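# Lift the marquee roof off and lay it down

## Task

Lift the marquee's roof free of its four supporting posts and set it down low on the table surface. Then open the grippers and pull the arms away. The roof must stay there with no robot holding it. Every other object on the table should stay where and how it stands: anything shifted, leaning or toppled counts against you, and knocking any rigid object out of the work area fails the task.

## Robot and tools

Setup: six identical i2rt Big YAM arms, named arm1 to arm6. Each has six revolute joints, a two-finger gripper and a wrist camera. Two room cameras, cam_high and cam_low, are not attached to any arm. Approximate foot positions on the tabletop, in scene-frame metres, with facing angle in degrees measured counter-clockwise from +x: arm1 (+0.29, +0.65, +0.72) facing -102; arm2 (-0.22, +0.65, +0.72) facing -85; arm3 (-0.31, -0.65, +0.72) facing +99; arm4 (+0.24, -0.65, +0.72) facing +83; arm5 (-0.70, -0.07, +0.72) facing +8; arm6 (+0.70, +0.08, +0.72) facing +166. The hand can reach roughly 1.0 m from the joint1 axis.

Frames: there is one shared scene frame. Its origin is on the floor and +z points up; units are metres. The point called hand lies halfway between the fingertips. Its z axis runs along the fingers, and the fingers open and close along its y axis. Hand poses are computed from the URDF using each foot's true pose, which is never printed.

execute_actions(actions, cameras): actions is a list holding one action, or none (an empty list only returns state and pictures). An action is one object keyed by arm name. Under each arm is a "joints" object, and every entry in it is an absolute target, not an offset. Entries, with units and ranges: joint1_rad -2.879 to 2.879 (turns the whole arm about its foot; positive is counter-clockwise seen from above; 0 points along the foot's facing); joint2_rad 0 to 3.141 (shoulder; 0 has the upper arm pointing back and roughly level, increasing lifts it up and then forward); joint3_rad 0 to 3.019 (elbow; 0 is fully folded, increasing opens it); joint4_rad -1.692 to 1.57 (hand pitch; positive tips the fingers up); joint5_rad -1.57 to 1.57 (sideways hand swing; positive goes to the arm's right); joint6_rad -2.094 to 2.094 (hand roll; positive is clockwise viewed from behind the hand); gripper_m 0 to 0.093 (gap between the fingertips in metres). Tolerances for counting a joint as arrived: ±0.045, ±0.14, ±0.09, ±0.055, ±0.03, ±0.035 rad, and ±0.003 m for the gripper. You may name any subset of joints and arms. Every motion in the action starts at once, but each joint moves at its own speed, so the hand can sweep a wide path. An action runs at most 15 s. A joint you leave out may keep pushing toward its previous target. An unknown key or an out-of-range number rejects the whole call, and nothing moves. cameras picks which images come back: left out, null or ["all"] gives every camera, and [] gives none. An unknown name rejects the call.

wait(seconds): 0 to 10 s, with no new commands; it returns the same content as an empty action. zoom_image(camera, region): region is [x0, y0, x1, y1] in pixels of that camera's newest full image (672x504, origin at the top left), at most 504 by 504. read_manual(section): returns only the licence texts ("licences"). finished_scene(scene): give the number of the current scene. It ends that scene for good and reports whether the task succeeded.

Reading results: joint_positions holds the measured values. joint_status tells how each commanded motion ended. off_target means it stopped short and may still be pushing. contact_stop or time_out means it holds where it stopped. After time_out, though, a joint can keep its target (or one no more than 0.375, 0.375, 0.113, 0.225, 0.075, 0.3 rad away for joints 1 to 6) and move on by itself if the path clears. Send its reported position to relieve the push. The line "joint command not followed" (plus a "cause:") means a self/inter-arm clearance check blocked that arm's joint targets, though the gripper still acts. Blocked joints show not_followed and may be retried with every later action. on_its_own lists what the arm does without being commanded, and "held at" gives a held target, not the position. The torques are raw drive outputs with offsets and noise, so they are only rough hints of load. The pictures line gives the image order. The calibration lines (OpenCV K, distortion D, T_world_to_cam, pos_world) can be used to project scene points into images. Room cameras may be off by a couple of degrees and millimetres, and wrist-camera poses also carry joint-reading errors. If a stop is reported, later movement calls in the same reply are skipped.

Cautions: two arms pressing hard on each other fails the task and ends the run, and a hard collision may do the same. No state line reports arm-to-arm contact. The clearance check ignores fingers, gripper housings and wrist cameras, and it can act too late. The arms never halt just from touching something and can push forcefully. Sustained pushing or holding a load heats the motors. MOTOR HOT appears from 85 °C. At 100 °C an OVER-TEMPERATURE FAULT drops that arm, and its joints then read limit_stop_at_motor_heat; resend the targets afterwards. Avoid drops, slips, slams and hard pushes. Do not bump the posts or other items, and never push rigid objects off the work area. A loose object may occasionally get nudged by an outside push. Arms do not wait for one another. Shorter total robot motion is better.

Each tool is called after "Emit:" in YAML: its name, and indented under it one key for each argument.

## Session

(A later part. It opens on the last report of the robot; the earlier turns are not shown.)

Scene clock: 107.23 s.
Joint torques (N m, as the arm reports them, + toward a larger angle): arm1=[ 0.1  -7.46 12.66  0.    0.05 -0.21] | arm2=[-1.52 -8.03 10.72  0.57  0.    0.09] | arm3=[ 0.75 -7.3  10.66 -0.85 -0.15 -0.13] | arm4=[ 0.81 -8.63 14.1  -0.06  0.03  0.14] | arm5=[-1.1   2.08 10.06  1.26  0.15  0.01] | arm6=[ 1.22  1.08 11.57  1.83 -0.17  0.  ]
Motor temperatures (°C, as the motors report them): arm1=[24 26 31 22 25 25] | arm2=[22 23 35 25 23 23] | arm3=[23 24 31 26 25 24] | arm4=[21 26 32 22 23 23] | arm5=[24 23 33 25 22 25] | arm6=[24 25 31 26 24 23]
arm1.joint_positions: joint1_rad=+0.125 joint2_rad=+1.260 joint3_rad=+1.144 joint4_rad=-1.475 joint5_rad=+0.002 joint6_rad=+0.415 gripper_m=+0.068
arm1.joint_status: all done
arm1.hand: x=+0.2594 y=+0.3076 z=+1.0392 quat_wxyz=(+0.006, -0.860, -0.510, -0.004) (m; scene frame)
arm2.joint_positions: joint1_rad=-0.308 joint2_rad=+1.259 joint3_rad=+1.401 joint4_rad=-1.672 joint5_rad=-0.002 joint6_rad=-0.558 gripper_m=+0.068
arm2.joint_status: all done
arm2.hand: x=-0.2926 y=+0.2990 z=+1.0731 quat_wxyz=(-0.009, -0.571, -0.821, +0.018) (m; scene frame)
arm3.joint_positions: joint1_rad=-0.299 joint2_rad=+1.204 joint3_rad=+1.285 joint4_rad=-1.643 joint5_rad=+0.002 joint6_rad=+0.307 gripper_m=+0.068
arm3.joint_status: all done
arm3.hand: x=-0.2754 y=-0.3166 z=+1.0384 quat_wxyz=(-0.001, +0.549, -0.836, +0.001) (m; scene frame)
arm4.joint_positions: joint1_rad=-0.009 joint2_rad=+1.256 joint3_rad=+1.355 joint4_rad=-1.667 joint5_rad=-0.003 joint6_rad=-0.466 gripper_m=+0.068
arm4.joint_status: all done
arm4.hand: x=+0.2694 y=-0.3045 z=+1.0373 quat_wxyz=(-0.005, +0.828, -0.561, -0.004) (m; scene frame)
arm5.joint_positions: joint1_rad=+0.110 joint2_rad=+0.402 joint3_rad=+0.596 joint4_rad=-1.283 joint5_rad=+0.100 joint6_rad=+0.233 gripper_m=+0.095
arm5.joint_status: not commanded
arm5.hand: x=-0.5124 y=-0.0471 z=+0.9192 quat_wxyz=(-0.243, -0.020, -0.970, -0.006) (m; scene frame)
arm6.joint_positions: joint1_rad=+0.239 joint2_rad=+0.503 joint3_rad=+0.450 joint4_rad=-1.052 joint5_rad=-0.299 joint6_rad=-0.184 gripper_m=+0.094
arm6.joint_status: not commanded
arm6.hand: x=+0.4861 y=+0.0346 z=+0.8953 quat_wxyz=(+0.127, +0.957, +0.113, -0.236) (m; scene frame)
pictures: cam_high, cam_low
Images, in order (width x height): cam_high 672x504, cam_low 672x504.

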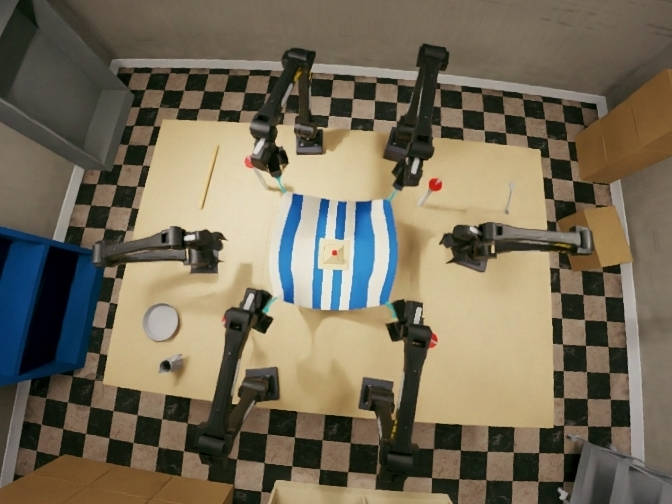

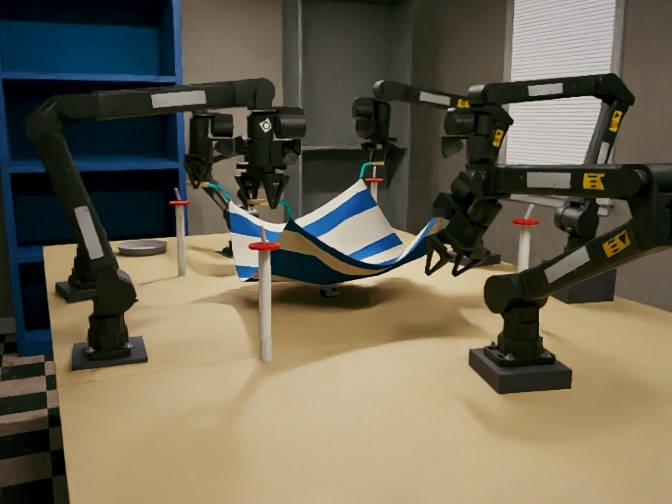

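Emit:
execute_actions:
  actions:
    - {"arm1":{"joints":{"joint2_rad":1.3,"joint3_rad":0.68,"joint4_rad":-0.94}},"arm2":{"joints":{"joint3_rad":0.72,"joint4_rad":-1.02}},"arm3":{"joints":{"joint3_rad":0.74,"joint4_rad":-1.095}},"arm4":{"joints":{"joint3_rad":0.76,"joint4_rad":-1.06}}}
  cameras: ["cam_low"]

Emit:
execute_actions:
  actions:
    - {"arm1":{"joints":{"joint2_rad":1.585,"joint3_rad":0.555,"joint4_rad":-0.51}},"arm2":{"joints":{"joint2_rad":1.39,"joint3_rad":0.59,"joint4_rad":-0.75}},"arm3":{"joints":{"joint2_rad":1.375,"joint3_rad":0.6,"joint4_rad":-0.78}},"arm4":{"joints":{"joint2_rad":1.345,"joint3_rad":0.625,"joint4_rad":-0.82}}}
  cameras: ["arm1_cam_wrist","arm2_cam_wrist","arm3_cam_wrist","arm4_cam_wrist","cam_low","cam_high"]

Scene clock: 113.13 s.
Joint torques (N m, as the arm reports them, + toward a larger angle): arm1=[ 0.07 -6.48  8.33  1.1   0.05 -0.24] | arm2=[-2.02 -6.4   7.36  1.4  -0.01  0.08] | arm3=[ 0.67 -5.8   7.06  0.05 -0.14 -0.16] | arm4=[ 0.82 -7.21  9.46  1.11  0.03  0.13] | arm5=[-1.28  2.39 10.15  1.39  0.11  0.03] | arm6=[ 1.04  1.35 11.61  1.64 -0.21  0.01]
Motor temperatures (°C, as the motors report them): arm1=[24 26 31 22 25 25] | arm2=[22 23 35 25 23 23] | arm3=[23 24 31 26 25 24] | arm4=[21 26 32 22 23 23] | arm5=[24 23 33 25 22 25] | arm6=[24 25 31 26 24 23]
arm1.joint_positions: joint1_rad=+0.125 joint2_rad=+1.295 joint3_rad=+0.675 joint4_rad=-0.955 joint5_rad=+0.002 joint6_rad=+0.415 gripper_m=+0.068
arm1.joint_status: all done
arm1.hand: x=+0.2641 y=+0.3577 z=+0.8626 quat_wxyz=(-0.001, -0.860, -0.510, +0.000) (m; scene frame)
arm2.joint_positions: joint1_rad=-0.308 joint2_rad=+1.256 joint3_rad=+0.720 joint4_rad=-1.033 joint5_rad=-0.002 joint6_rad=-0.557 gripper_m=+0.068
arm2.joint_status: all done
arm2.hand: x=-0.2804 y=+0.3582 z=+0.8237 quat_wxyz=(-0.001, -0.572, -0.820, +0.000) (m; scene frame)
arm3.joint_positions: joint1_rad=-0.299 joint2_rad=+1.202 joint3_rad=+0.743 joint4_rad=-1.106 joint5_rad=+0.002 joint6_rad=+0.307 gripper_m=+0.068
arm3.joint_status: all done
arm3.hand: x=-0.2794 y=-0.3584 z=+0.8382 quat_wxyz=(+0.000, +0.549, -0.836, +0.003) (m; scene frame)
arm4.joint_positions: joint1_rad=-0.009 joint2_rad=+1.252 joint3_rad=+0.755 joint4_rad=-1.074 joint5_rad=-0.003 joint6_rad=-0.465 gripper_m=+0.068
arm4.joint_status: all done
arm4.hand: x=+0.2657 y=-0.3486 z=+0.8169 quat_wxyz=(-0.004, +0.828, -0.561, -0.003) (m; scene frame)
arm5.joint_positions: joint1_rad=+0.110 joint2_rad=+0.402 joint3_rad=+0.596 joint4_rad=-1.283 joint5_rad=+0.100 joint6_rad=+0.233 gripper_m=+0.095
arm5.joint_status: not commanded
arm5.hand: x=-0.5124 y=-0.0471 z=+0.9192 quat_wxyz=(-0.243, -0.020, -0.970, -0.006) (m; scene frame)
arm6.joint_positions: joint1_rad=+0.239 joint2_rad=+0.503 joint3_rad=+0.450 joint4_rad=-1.052 joint5_rad=-0.299 joint6_rad=-0.184 gripper_m=+0.094
arm6.joint_status: not commanded
arm6.hand: x=+0.4861 y=+0.0346 z=+0.8953 quat_wxyz=(+0.127, +0.957, +0.113, -0.236) (m; scene frame)
pictures: cam_low
Images, in order (width x height): cam_low 672x504.

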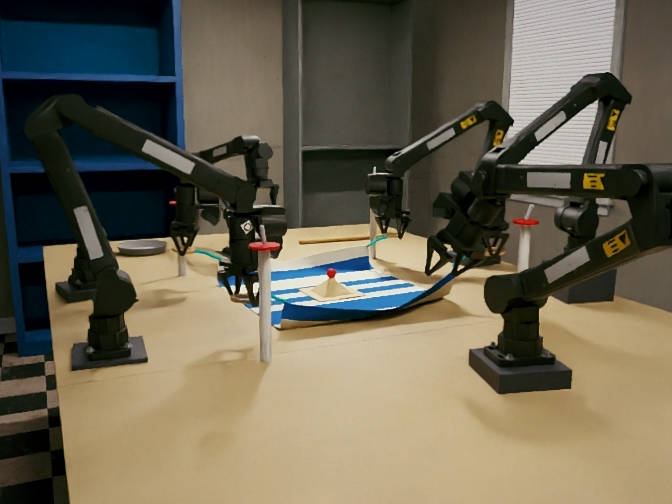

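Scene clock: 114.27 s.
Joint torques (N m, as the arm reports them, + toward a larger angle): arm1=[ 0.12 -8.17  6.    1.16  0.06 -0.24] | arm2=[-1.98 -7.29  6.51  1.35 -0.02  0.08] | arm3=[ 0.37 -7.44  6.06  0.06 -0.13 -0.13] | arm4=[ 0.79 -7.61  8.73  1.1   0.03  0.12] | arm5=[-1.06  2.78 10.2   1.54  0.16  0.03] | arm6=[ 0.65  1.15 11.72  1.79 -0.19  0.03]
Motor temperatures (°C, as the motors report them): arm1=[24 26 31 22 25 25] | arm2=[22 23 35 25 23 23] | arm3=[23 24 31 26 25 24] | arm4=[21 26 32 22 23 23] | arm5=[24 23 33 25 22 25] | arm6=[24 25 31 26 24 23]
arm1.joint_positions: joint1_rad=+0.125 joint2_rad=+1.582 joint3_rad=+0.545 joint4_rad=-0.526 joint5_rad=+0.002 joint6_rad=+0.414 gripper_m=+0.068
arm1.joint_status: all done
arm1.hand: x=+0.2646 y=+0.3602 z=+0.7508 quat_wxyz=(-0.006, -0.860, -0.510, +0.004) (m; scene frame)
arm2.joint_positions: joint1_rad=-0.308 joint2_rad=+1.392 joint3_rad=+0.582 joint4_rad=-0.763 joint5_rad=-0.002 joint6_rad=-0.556 gripper_m=+0.068
arm2.joint_status: all done
arm2.hand: x=-0.2776 y=+0.3715 z=+0.7459 quat_wxyz=(-0.001, -0.572, -0.820, -0.001) (m; scene frame)
arm3.joint_positions: joint1_rad=-0.299 joint2_rad=+1.381 joint3_rad=+0.594 joint4_rad=-0.791 joint5_rad=+0.002 joint6_rad=+0.306 gripper_m=+0.068
arm3.joint_status: all done
arm3.hand: x=-0.2801 y=-0.3666 z=+0.7440 quat_wxyz=(+0.004, +0.549, -0.836, +0.008) (m; scene frame)
arm4.joint_positions: joint1_rad=-0.009 joint2_rad=+1.353 joint3_rad=+0.612 joint4_rad=-0.833 joint5_rad=-0.003 joint6_rad=-0.464 gripper_m=+0.068
arm4.joint_status: all done
arm4.hand: x=+0.2645 y=-0.3640 z=+0.7444 quat_wxyz=(-0.002, +0.828, -0.561, -0.002) (m; scene frame)
arm5.joint_positions: joint1_rad=+0.110 joint2_rad=+0.402 joint3_rad=+0.596 joint4_rad=-1.283 joint5_rad=+0.100 joint6_rad=+0.233 gripper_m=+0.095
arm5.joint_status: not commanded
arm5.hand: x=-0.5124 y=-0.0471 z=+0.9192 quat_wxyz=(-0.243, -0.020, -0.970, -0.006) (m; scene frame)
arm6.joint_positions: joint1_rad=+0.239 joint2_rad=+0.503 joint3_rad=+0.450 joint4_rad=-1.052 joint5_rad=-0.299 joint6_rad=-0.184 gripper_m=+0.094
arm6.joint_status: not commanded
arm6.hand: x=+0.4861 y=+0.0346 z=+0.8953 quat_wxyz=(+0.127, +0.957, +0.113, -0.236) (m; scene frame)
pictures: arm1_cam_wrist, arm2_cam_wrist, arm3_cam_wrist, arm4_cam_wrist, cam_high, cam_low
camera_calibration (this result's frames):
arm1_cam_wrist: T_world_to_cam=[[-0.880077, 0.474763, -0.00804667, 0.065795], [0.385488, 0.724276, 0.571684, -0.785043], [0.277242, 0.500024, -0.820435, 0.484688], [0, 0, 0, 1]] pos_world=[0.226154, 0.294996, 0.846981]
arm2_cam_wrist: T_world_to_cam=[[-0.940553, -0.339622, -0.00410217, -0.134139], [-0.276516, 0.758662, 0.589891, -0.792202], [-0.197228, 0.555958, -0.807473, 0.464219], [0, 0, 0, 1]] pos_world=[-0.253665, 0.297371, 0.841607]
arm3_cam_wrist: T_world_to_cam=[[0.916693, -0.399323, 0.0146908, 0.0988733], [-0.329902, -0.735561, 0.591704, -0.796314], [-0.225475, -0.547258, -0.806021, 0.46271], [0, 0, 0, 1]] pos_world=[-0.249012, -0.293034, 0.842684]
arm4_cam_wrist: T_world_to_cam=[[0.926752, 0.375549, 0.00963376, -0.119275], [0.302801, -0.761917, 0.572533, -0.780014], [0.222354, -0.527679, -0.819825, 0.479678], [0, 0, 0, 1]] pos_world=[0.240069, -0.296396, 0.840985]
Images, in order (width x height): arm1_cam_wrist 672x504, arm2_cam_wrist 672x504, arm3_cam_wrist 672x504, arm4_cam_wrist 672x504, cam_high 672x504, cam_low 672x504.

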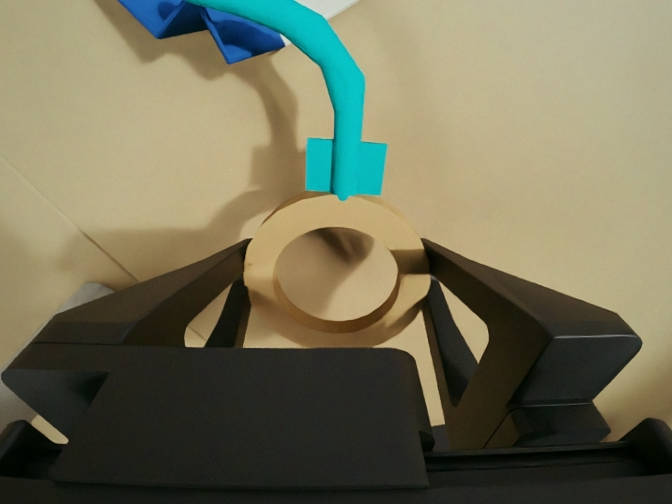

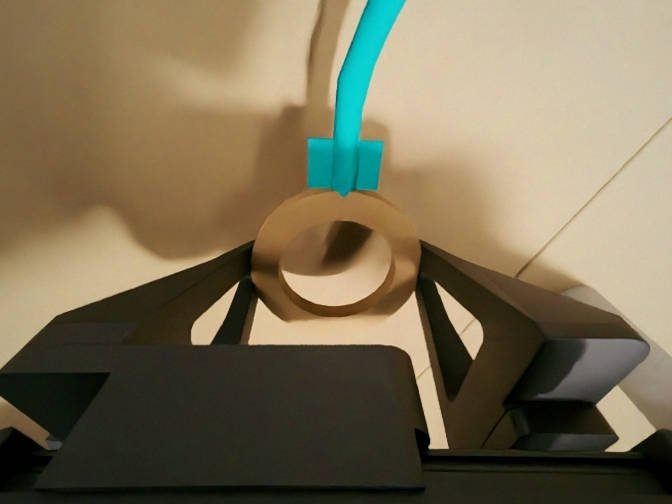

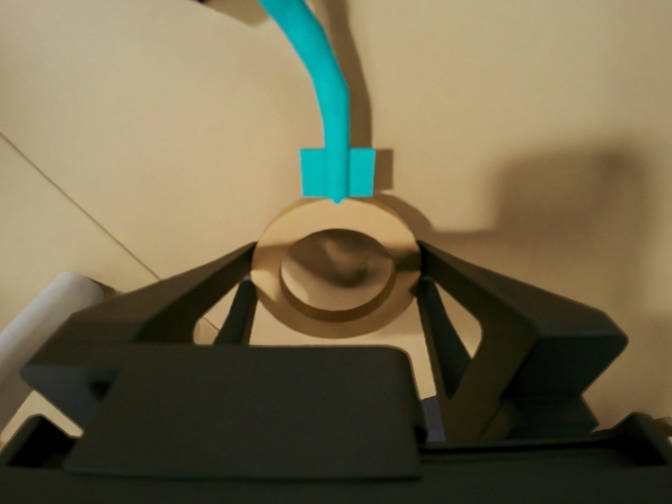

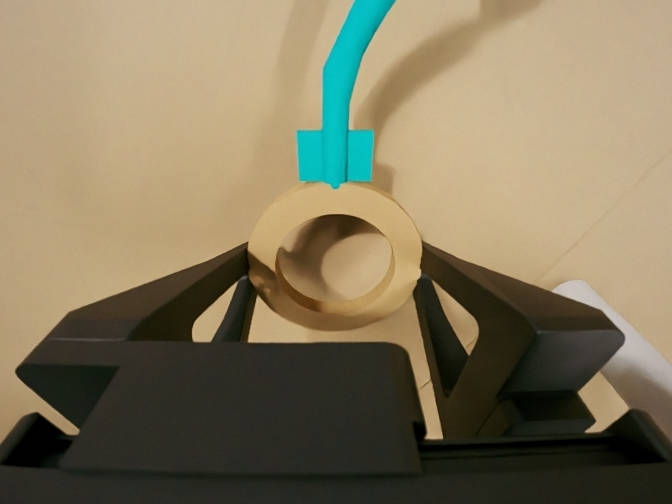

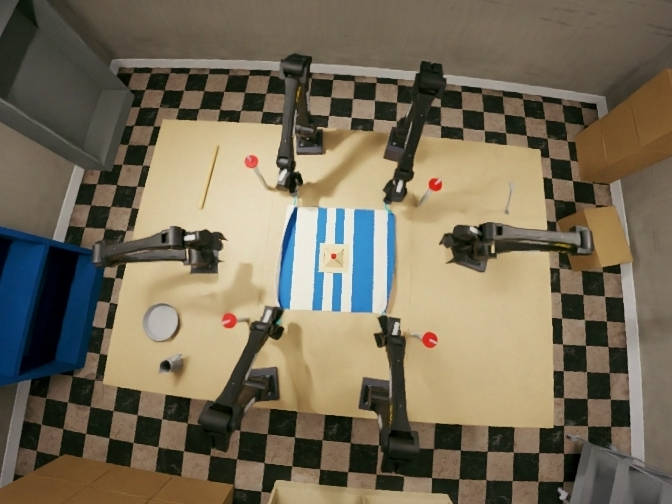

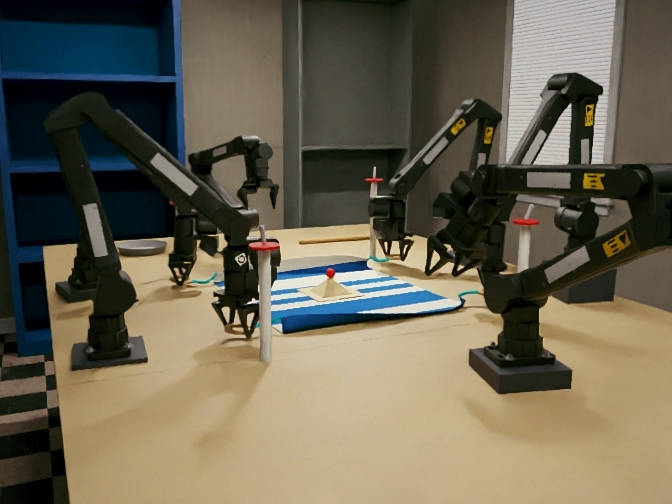

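Emit:
execute_actions:
  actions:
    - {"arm1":{"joints":{"joint2_rad":1.65,"joint4_rad":-0.45,"joint6_rad":-0.35}},"arm2":{"joints":{"joint2_rad":1.44,"joint4_rad":-0.7,"joint6_rad":0.1}},"arm3":{"joints":{"joint2_rad":1.42,"joint4_rad":-0.73,"joint6_rad":-0.35}},"arm4":{"joints":{"joint2_rad":1.39,"joint4_rad":-0.775,"joint6_rad":0.2}}}
  cameras: ["cam_low","cam_high"]

Scene clock: 119.20 s.
Joint torques (N m, as the arm reports them, + toward a larger angle): arm1=[ 0.09 -7.98  5.58  1.16  0.   -0.26] | arm2=[-2.05 -6.12  6.52  1.5   0.06  0.06] | arm3=[ 0.63 -6.45  5.86  0.07 -0.22 -0.16] | arm4=[ 0.8  -6.74  8.62  1.16  0.09  0.13] | arm5=[-1.83  2.72 10.15  1.31  0.11  0.04] | arm6=[ 1.06  1.27 11.63  1.82 -0.19  0.06]
Motor temperatures (°C, as the motors report them): arm1=[24 26 30 22 25 25] | arm2=[22 23 34 25 23 23] | arm3=[23 24 30 26 25 24] | arm4=[21 26 31 22 23 23] | arm5=[24 23 33 25 22 25] | arm6=[24 25 32 26 24 23]
arm1.joint_positions: joint1_rad=+0.125 joint2_rad=+1.641 joint3_rad=+0.545 joint4_rad=-0.466 joint5_rad=+0.002 joint6_rad=-0.335 gripper_m=+0.068
arm1.joint_status: all done
arm1.hand: x=+0.2644 y=+0.3576 z=+0.7350 quat_wxyz=(-0.004, -0.614, -0.789, +0.006) (m; scene frame)
arm2.joint_positions: joint1_rad=-0.308 joint2_rad=+1.423 joint3_rad=+0.582 joint4_rad=-0.713 joint5_rad=-0.002 joint6_rad=+0.093 gripper_m=+0.068
arm2.joint_status: all done
arm2.hand: x=-0.2792 y=+0.3639 z=+0.7377 quat_wxyz=(-0.006, -0.804, -0.595, +0.006) (m; scene frame)
arm3.joint_positions: joint1_rad=-0.299 joint2_rad=+1.408 joint3_rad=+0.594 joint4_rad=-0.741 joint5_rad=+0.002 joint6_rad=-0.342 gripper_m=+0.068
arm3.joint_status: all done
arm3.hand: x=-0.2792 y=-0.3581 z=+0.7368 quat_wxyz=(-0.003, +0.787, -0.617, +0.000) (m; scene frame)
arm4.joint_positions: joint1_rad=-0.009 joint2_rad=+1.382 joint3_rad=+0.612 joint4_rad=-0.789 joint5_rad=-0.003 joint6_rad=+0.185 gripper_m=+0.068
arm4.joint_status: all done
arm4.hand: x=+0.2651 y=-0.3566 z=+0.7367 quat_wxyz=(-0.006, +0.605, -0.796, -0.009) (m; scene frame)
arm5.joint_positions: joint1_rad=+0.110 joint2_rad=+0.402 joint3_rad=+0.596 joint4_rad=-1.283 joint5_rad=+0.100 joint6_rad=+0.233 gripper_m=+0.095
arm5.joint_status: not commanded
arm5.hand: x=-0.5124 y=-0.0471 z=+0.9192 quat_wxyz=(-0.243, -0.020, -0.970, -0.006) (m; scene frame)
arm6.joint_positions: joint1_rad=+0.239 joint2_rad=+0.503 joint3_rad=+0.450 joint4_rad=-1.052 joint5_rad=-0.299 joint6_rad=-0.184 gripper_m=+0.094
arm6.joint_status: not commanded
arm6.hand: x=+0.4861 y=+0.0346 z=+0.8953 quat_wxyz=(+0.127, +0.957, +0.113, -0.236) (m; scene frame)
pictures: cam_high, cam_low
Images, in order (width x height): cam_high 672x504, cam_low 672x504.

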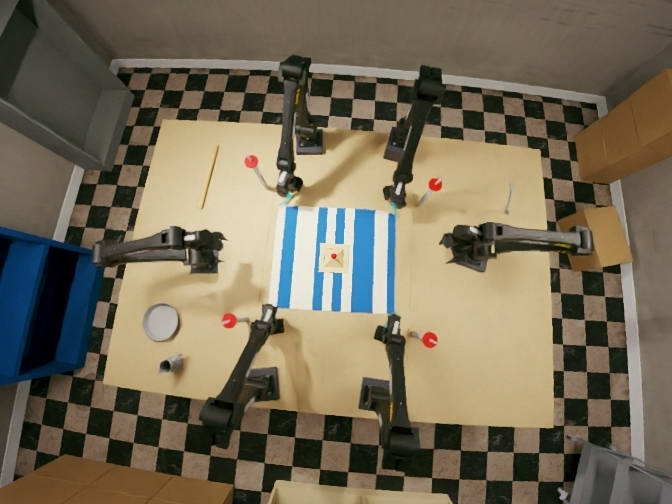

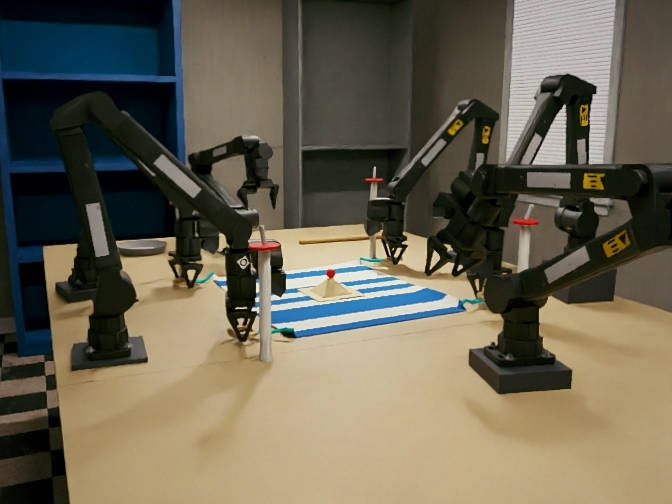

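Flat. Slightly lower, release, retreat.

Emit:
execute_actions:
  actions:
    - {"arm1":{"joints":{"joint2_rad":1.67}},"arm2":{"joints":{"joint2_rad":1.465}},"arm3":{"joints":{"joint2_rad":1.445}},"arm4":{"joints":{"joint2_rad":1.415}}}
  cameras: []

Emit:
execute_actions:
  actions:
    - {"arm1":{"joints":{"gripper_m":0.09}},"arm2":{"joints":{"gripper_m":0.09}},"arm3":{"joints":{"gripper_m":0.09}},"arm4":{"joints":{"gripper_m":0.09}}}
  cameras: []

Emit:
execute_actions:
  actions:
    - {"arm1":{"joints":{"joint2_rad":0.7,"joint4_rad":-1.3}},"arm2":{"joints":{"joint2_rad":0.6,"joint4_rad":-1.3}},"arm3":{"joints":{"joint2_rad":0.6,"joint4_rad":-1.3}},"arm4":{"joints":{"joint2_rad":0.6,"joint4_rad":-1.3}}}
  cameras: ["cam_low","cam_high"]

Scene clock: 124.53 s.
Joint torques (N m, as the arm reports them, + toward a larger angle): arm1=[ 0.09 -7.42  5.48  1.16  0.   -0.24] | arm2=[-1.77 -6.39  6.28  1.4   0.05  0.08] | arm3=[ 0.62 -5.    5.85  0.06 -0.22 -0.14] | arm4=[ 0.83 -6.78  8.38  1.07  0.09  0.13] | arm5=[-0.99  2.31 10.07  1.35  0.1   0.  ] | arm6=[ 0.9   1.16 11.54  1.69 -0.17  0.01]
Motor temperatures (°C, as the motors report them): arm1=[24 26 29 22 25 25] | arm2=[22 23 33 25 23 23] | arm3=[23 24 29 26 25 24] | arm4=[21 26 30 22 23 23] | arm5=[24 23 33 25 22 25] | arm6=[24 25 32 26 24 23]
arm1.joint_positions: joint1_rad=+0.125 joint2_rad=+1.655 joint3_rad=+0.545 joint4_rad=-0.466 joint5_rad=+0.002 joint6_rad=-0.335 gripper_m=+0.068
arm1.joint_status: all done
arm1.hand: x=+0.2647 y=+0.3605 z=+0.7312 quat_wxyz=(+0.000, -0.614, -0.790, +0.000) (m; scene frame)
arm2.joint_positions: joint1_rad=-0.308 joint2_rad=+1.447 joint3_rad=+0.582 joint4_rad=-0.713 joint5_rad=-0.002 joint6_rad=+0.093 gripper_m=+0.068
arm2.joint_status: all done
arm2.hand: x=-0.2785 y=+0.3674 z=+0.7313 quat_wxyz=(+0.001, -0.804, -0.595, -0.003) (m; scene frame)
arm3.joint_positions: joint1_rad=-0.299 joint2_rad=+1.412 joint3_rad=+0.594 joint4_rad=-0.741 joint5_rad=+0.002 joint6_rad=-0.343 gripper_m=+0.068
arm3.joint_status: all done
arm3.hand: x=-0.2793 y=-0.3586 z=+0.7358 quat_wxyz=(-0.002, +0.787, -0.617, +0.001) (m; scene frame)
arm4.joint_positions: joint1_rad=-0.009 joint2_rad=+1.407 joint3_rad=+0.612 joint4_rad=-0.789 joint5_rad=-0.003 joint6_rad=+0.185 gripper_m=+0.068
arm4.joint_status: all done
arm4.hand: x=+0.2648 y=-0.3597 z=+0.7301 quat_wxyz=(+0.002, +0.605, -0.796, +0.000) (m; scene frame)
arm5.joint_positions: joint1_rad=+0.110 joint2_rad=+0.402 joint3_rad=+0.596 joint4_rad=-1.283 joint5_rad=+0.100 joint6_rad=+0.233 gripper_m=+0.095
arm5.joint_status: not commanded
arm5.hand: x=-0.5124 y=-0.0471 z=+0.9192 quat_wxyz=(-0.243, -0.020, -0.970, -0.006) (m; scene frame)
arm6.joint_positions: joint1_rad=+0.239 joint2_rad=+0.503 joint3_rad=+0.450 joint4_rad=-1.052 joint5_rad=-0.299 joint6_rad=-0.184 gripper_m=+0.094
arm6.joint_status: not commanded
arm6.hand: x=+0.4861 y=+0.0346 z=+0.8953 quat_wxyz=(+0.127, +0.957, +0.113, -0.236) (m; scene frame)
pictures: none
No camera images: the call's "cameras" was empty. Leave "cameras" out to get every camera's image.

Scene clock: 125.10 s.
Joint torques (N m, as the arm reports them, + toward a larger angle): arm1=[ 0.07 -7.49  5.43  1.16  0.   -0.24] | arm2=[-1.54 -5.84  6.36  1.45  0.08  0.07] | arm3=[ 0.47 -5.09  5.85  0.06 -0.12 -0.14] | arm4=[ 0.8  -6.86  8.41  1.08  0.09  0.12] | arm5=[-1.09  2.97  9.97  1.31  0.11  0.02] | arm6=[ 0.98  1.25 11.56  1.74 -0.16  0.01]
Motor temperatures (°C, as the motors report them): arm1=[24 26 29 22 25 25] | arm2=[22 23 33 25 23 23] | arm3=[23 24 29 26 25 24] | arm4=[21 26 30 22 23 23] | arm5=[24 23 33 25 22 25] | arm6=[24 25 32 26 24 23]
arm1.joint_positions: joint1_rad=+0.125 joint2_rad=+1.655 joint3_rad=+0.545 joint4_rad=-0.466 joint5_rad=+0.002 joint6_rad=-0.335 gripper_m=+0.090
arm1.joint_status: all done
arm1.hand: x=+0.2647 y=+0.3605 z=+0.7312 quat_wxyz=(+0.000, -0.613, -0.790, +0.000) (m; scene frame)
arm2.joint_positions: joint1_rad=-0.308 joint2_rad=+1.447 joint3_rad=+0.582 joint4_rad=-0.713 joint5_rad=-0.002 joint6_rad=+0.093 gripper_m=+0.090
arm2.joint_status: all done
arm2.hand: x=-0.2785 y=+0.3674 z=+0.7313 quat_wxyz=(+0.001, -0.804, -0.595, -0.003) (m; scene frame)
arm3.joint_positions: joint1_rad=-0.296 joint2_rad=+1.411 joint3_rad=+0.594 joint4_rad=-0.741 joint5_rad=+0.000 joint6_rad=-0.343 gripper_m=+0.090
arm3.joint_status: all done
arm3.hand: x=-0.2805 y=-0.3585 z=+0.7359 quat_wxyz=(-0.001, +0.788, -0.616, +0.000) (m; scene frame)
arm4.joint_positions: joint1_rad=-0.009 joint2_rad=+1.407 joint3_rad=+0.612 joint4_rad=-0.788 joint5_rad=-0.003 joint6_rad=+0.186 gripper_m=+0.090
arm4.joint_status: all done
arm4.hand: x=+0.2649 y=-0.3595 z=+0.7301 quat_wxyz=(+0.002, +0.605, -0.796, +0.000) (m; scene frame)
arm5.joint_positions: joint1_rad=+0.110 joint2_rad=+0.402 joint3_rad=+0.596 joint4_rad=-1.283 joint5_rad=+0.100 joint6_rad=+0.233 gripper_m=+0.095
arm5.joint_status: not commanded
arm5.hand: x=-0.5124 y=-0.0471 z=+0.9192 quat_wxyz=(-0.243, -0.020, -0.970, -0.006) (m; scene frame)
arm6.joint_positions: joint1_rad=+0.239 joint2_rad=+0.503 joint3_rad=+0.450 joint4_rad=-1.052 joint5_rad=-0.299 joint6_rad=-0.184 gripper_m=+0.094
arm6.joint_status: not commanded
arm6.hand: x=+0.4861 y=+0.0346 z=+0.8953 quat_wxyz=(+0.127, +0.957, +0.113, -0.236) (m; scene frame)
pictures: none
No camera images: the call's "cameras" was empty. Leave "cameras" out to get every camera's image.

Scene clock: 126.57 s.
Joint torques (N m, as the arm reports them, + toward a larger angle): arm1=[ 0.06 -1.05 10.27  0.38  0.   -0.24] | arm2=[-1.86  0.01  9.31  1.01  0.06  0.06] | arm3=[ 0.25  0.37  8.97 -0.37 -0.1  -0.14] | arm4=[ 0.8  -0.82 11.74  0.57  0.09  0.12] | arm5=[-0.89  2.13 10.11  1.35  0.13 -0.02] | arm6=[ 1.3   1.61 11.62  1.74 -0.2   0.03]
Motor temperatures (°C, as the motors report them): arm1=[24 26 29 22 25 25] | arm2=[22 23 33 25 23 23] | arm3=[23 24 29 26 25 24] | arm4=[21 26 30 22 23 23] | arm5=[24 23 33 25 22 25] | arm6=[24 25 32 26 24 23]
arm1.joint_positions: joint1_rad=+0.125 joint2_rad=+0.703 joint3_rad=+0.545 joint4_rad=-1.287 joint5_rad=+0.002 joint6_rad=-0.335 gripper_m=+0.090
arm1.joint_status: all done
arm1.hand: x=+0.2733 y=+0.4666 z=+0.9396 quat_wxyz=(-0.036, -0.612, -0.788, +0.055) (m; scene frame)
arm2.joint_positions: joint1_rad=-0.308 joint2_rad=+0.604 joint3_rad=+0.582 joint4_rad=-1.288 joint5_rad=-0.002 joint6_rad=+0.093 gripper_m=+0.090
arm2.joint_status: all done
arm2.hand: x=-0.2594 y=+0.4600 z=+0.9088 quat_wxyz=(-0.088, -0.797, -0.590, +0.097) (m; scene frame)
arm3.joint_positions: joint1_rad=-0.296 joint2_rad=+0.599 joint3_rad=+0.594 joint4_rad=-1.289 joint5_rad=+0.000 joint6_rad=-0.344 gripper_m=+0.090
arm3.joint_status: all done
arm3.hand: x=-0.2902 y=-0.4530 z=+0.9078 quat_wxyz=(-0.113, +0.781, -0.610, -0.070) (m; scene frame)
arm4.joint_positions: joint1_rad=-0.009 joint2_rad=+0.602 joint3_rad=+0.612 joint4_rad=-1.290 joint5_rad=-0.003 joint6_rad=+0.186 gripper_m=+0.090
arm4.joint_status: all done
arm4.hand: x=+0.2568 y=-0.4518 z=+0.9016 quat_wxyz=(-0.100, +0.598, -0.787, -0.112) (m; scene frame)
arm5.joint_positions: joint1_rad=+0.110 joint2_rad=+0.402 joint3_rad=+0.596 joint4_rad=-1.283 joint5_rad=+0.100 joint6_rad=+0.233 gripper_m=+0.095
arm5.joint_status: not commanded
arm5.hand: x=-0.5124 y=-0.0471 z=+0.9192 quat_wxyz=(-0.243, -0.020, -0.970, -0.006) (m; scene frame)
arm6.joint_positions: joint1_rad=+0.239 joint2_rad=+0.503 joint3_rad=+0.450 joint4_rad=-1.052 joint5_rad=-0.299 joint6_rad=-0.184 gripper_m=+0.094
arm6.joint_status: not commanded
arm6.hand: x=+0.4861 y=+0.0346 z=+0.8953 quat_wxyz=(+0.127, +0.957, +0.113, -0.236) (m; scene frame)
pictures: cam_high, cam_low
Images, in order (width x height): cam_high 672x504, cam_low 672x504.

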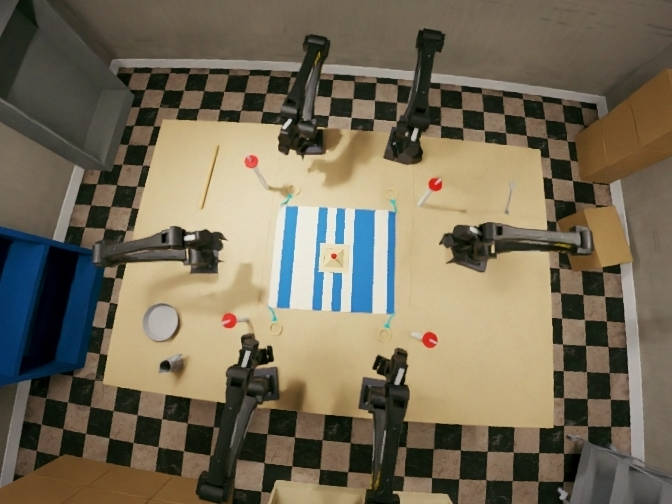

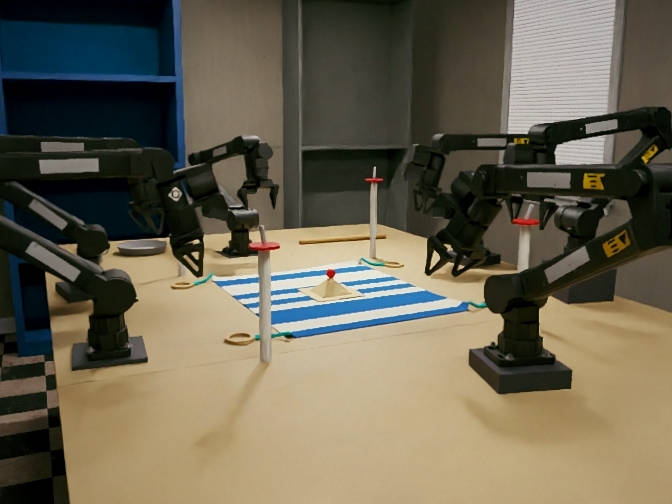

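Emit:
finished_scene:
  scene: 1

The scene is finished: the task was done.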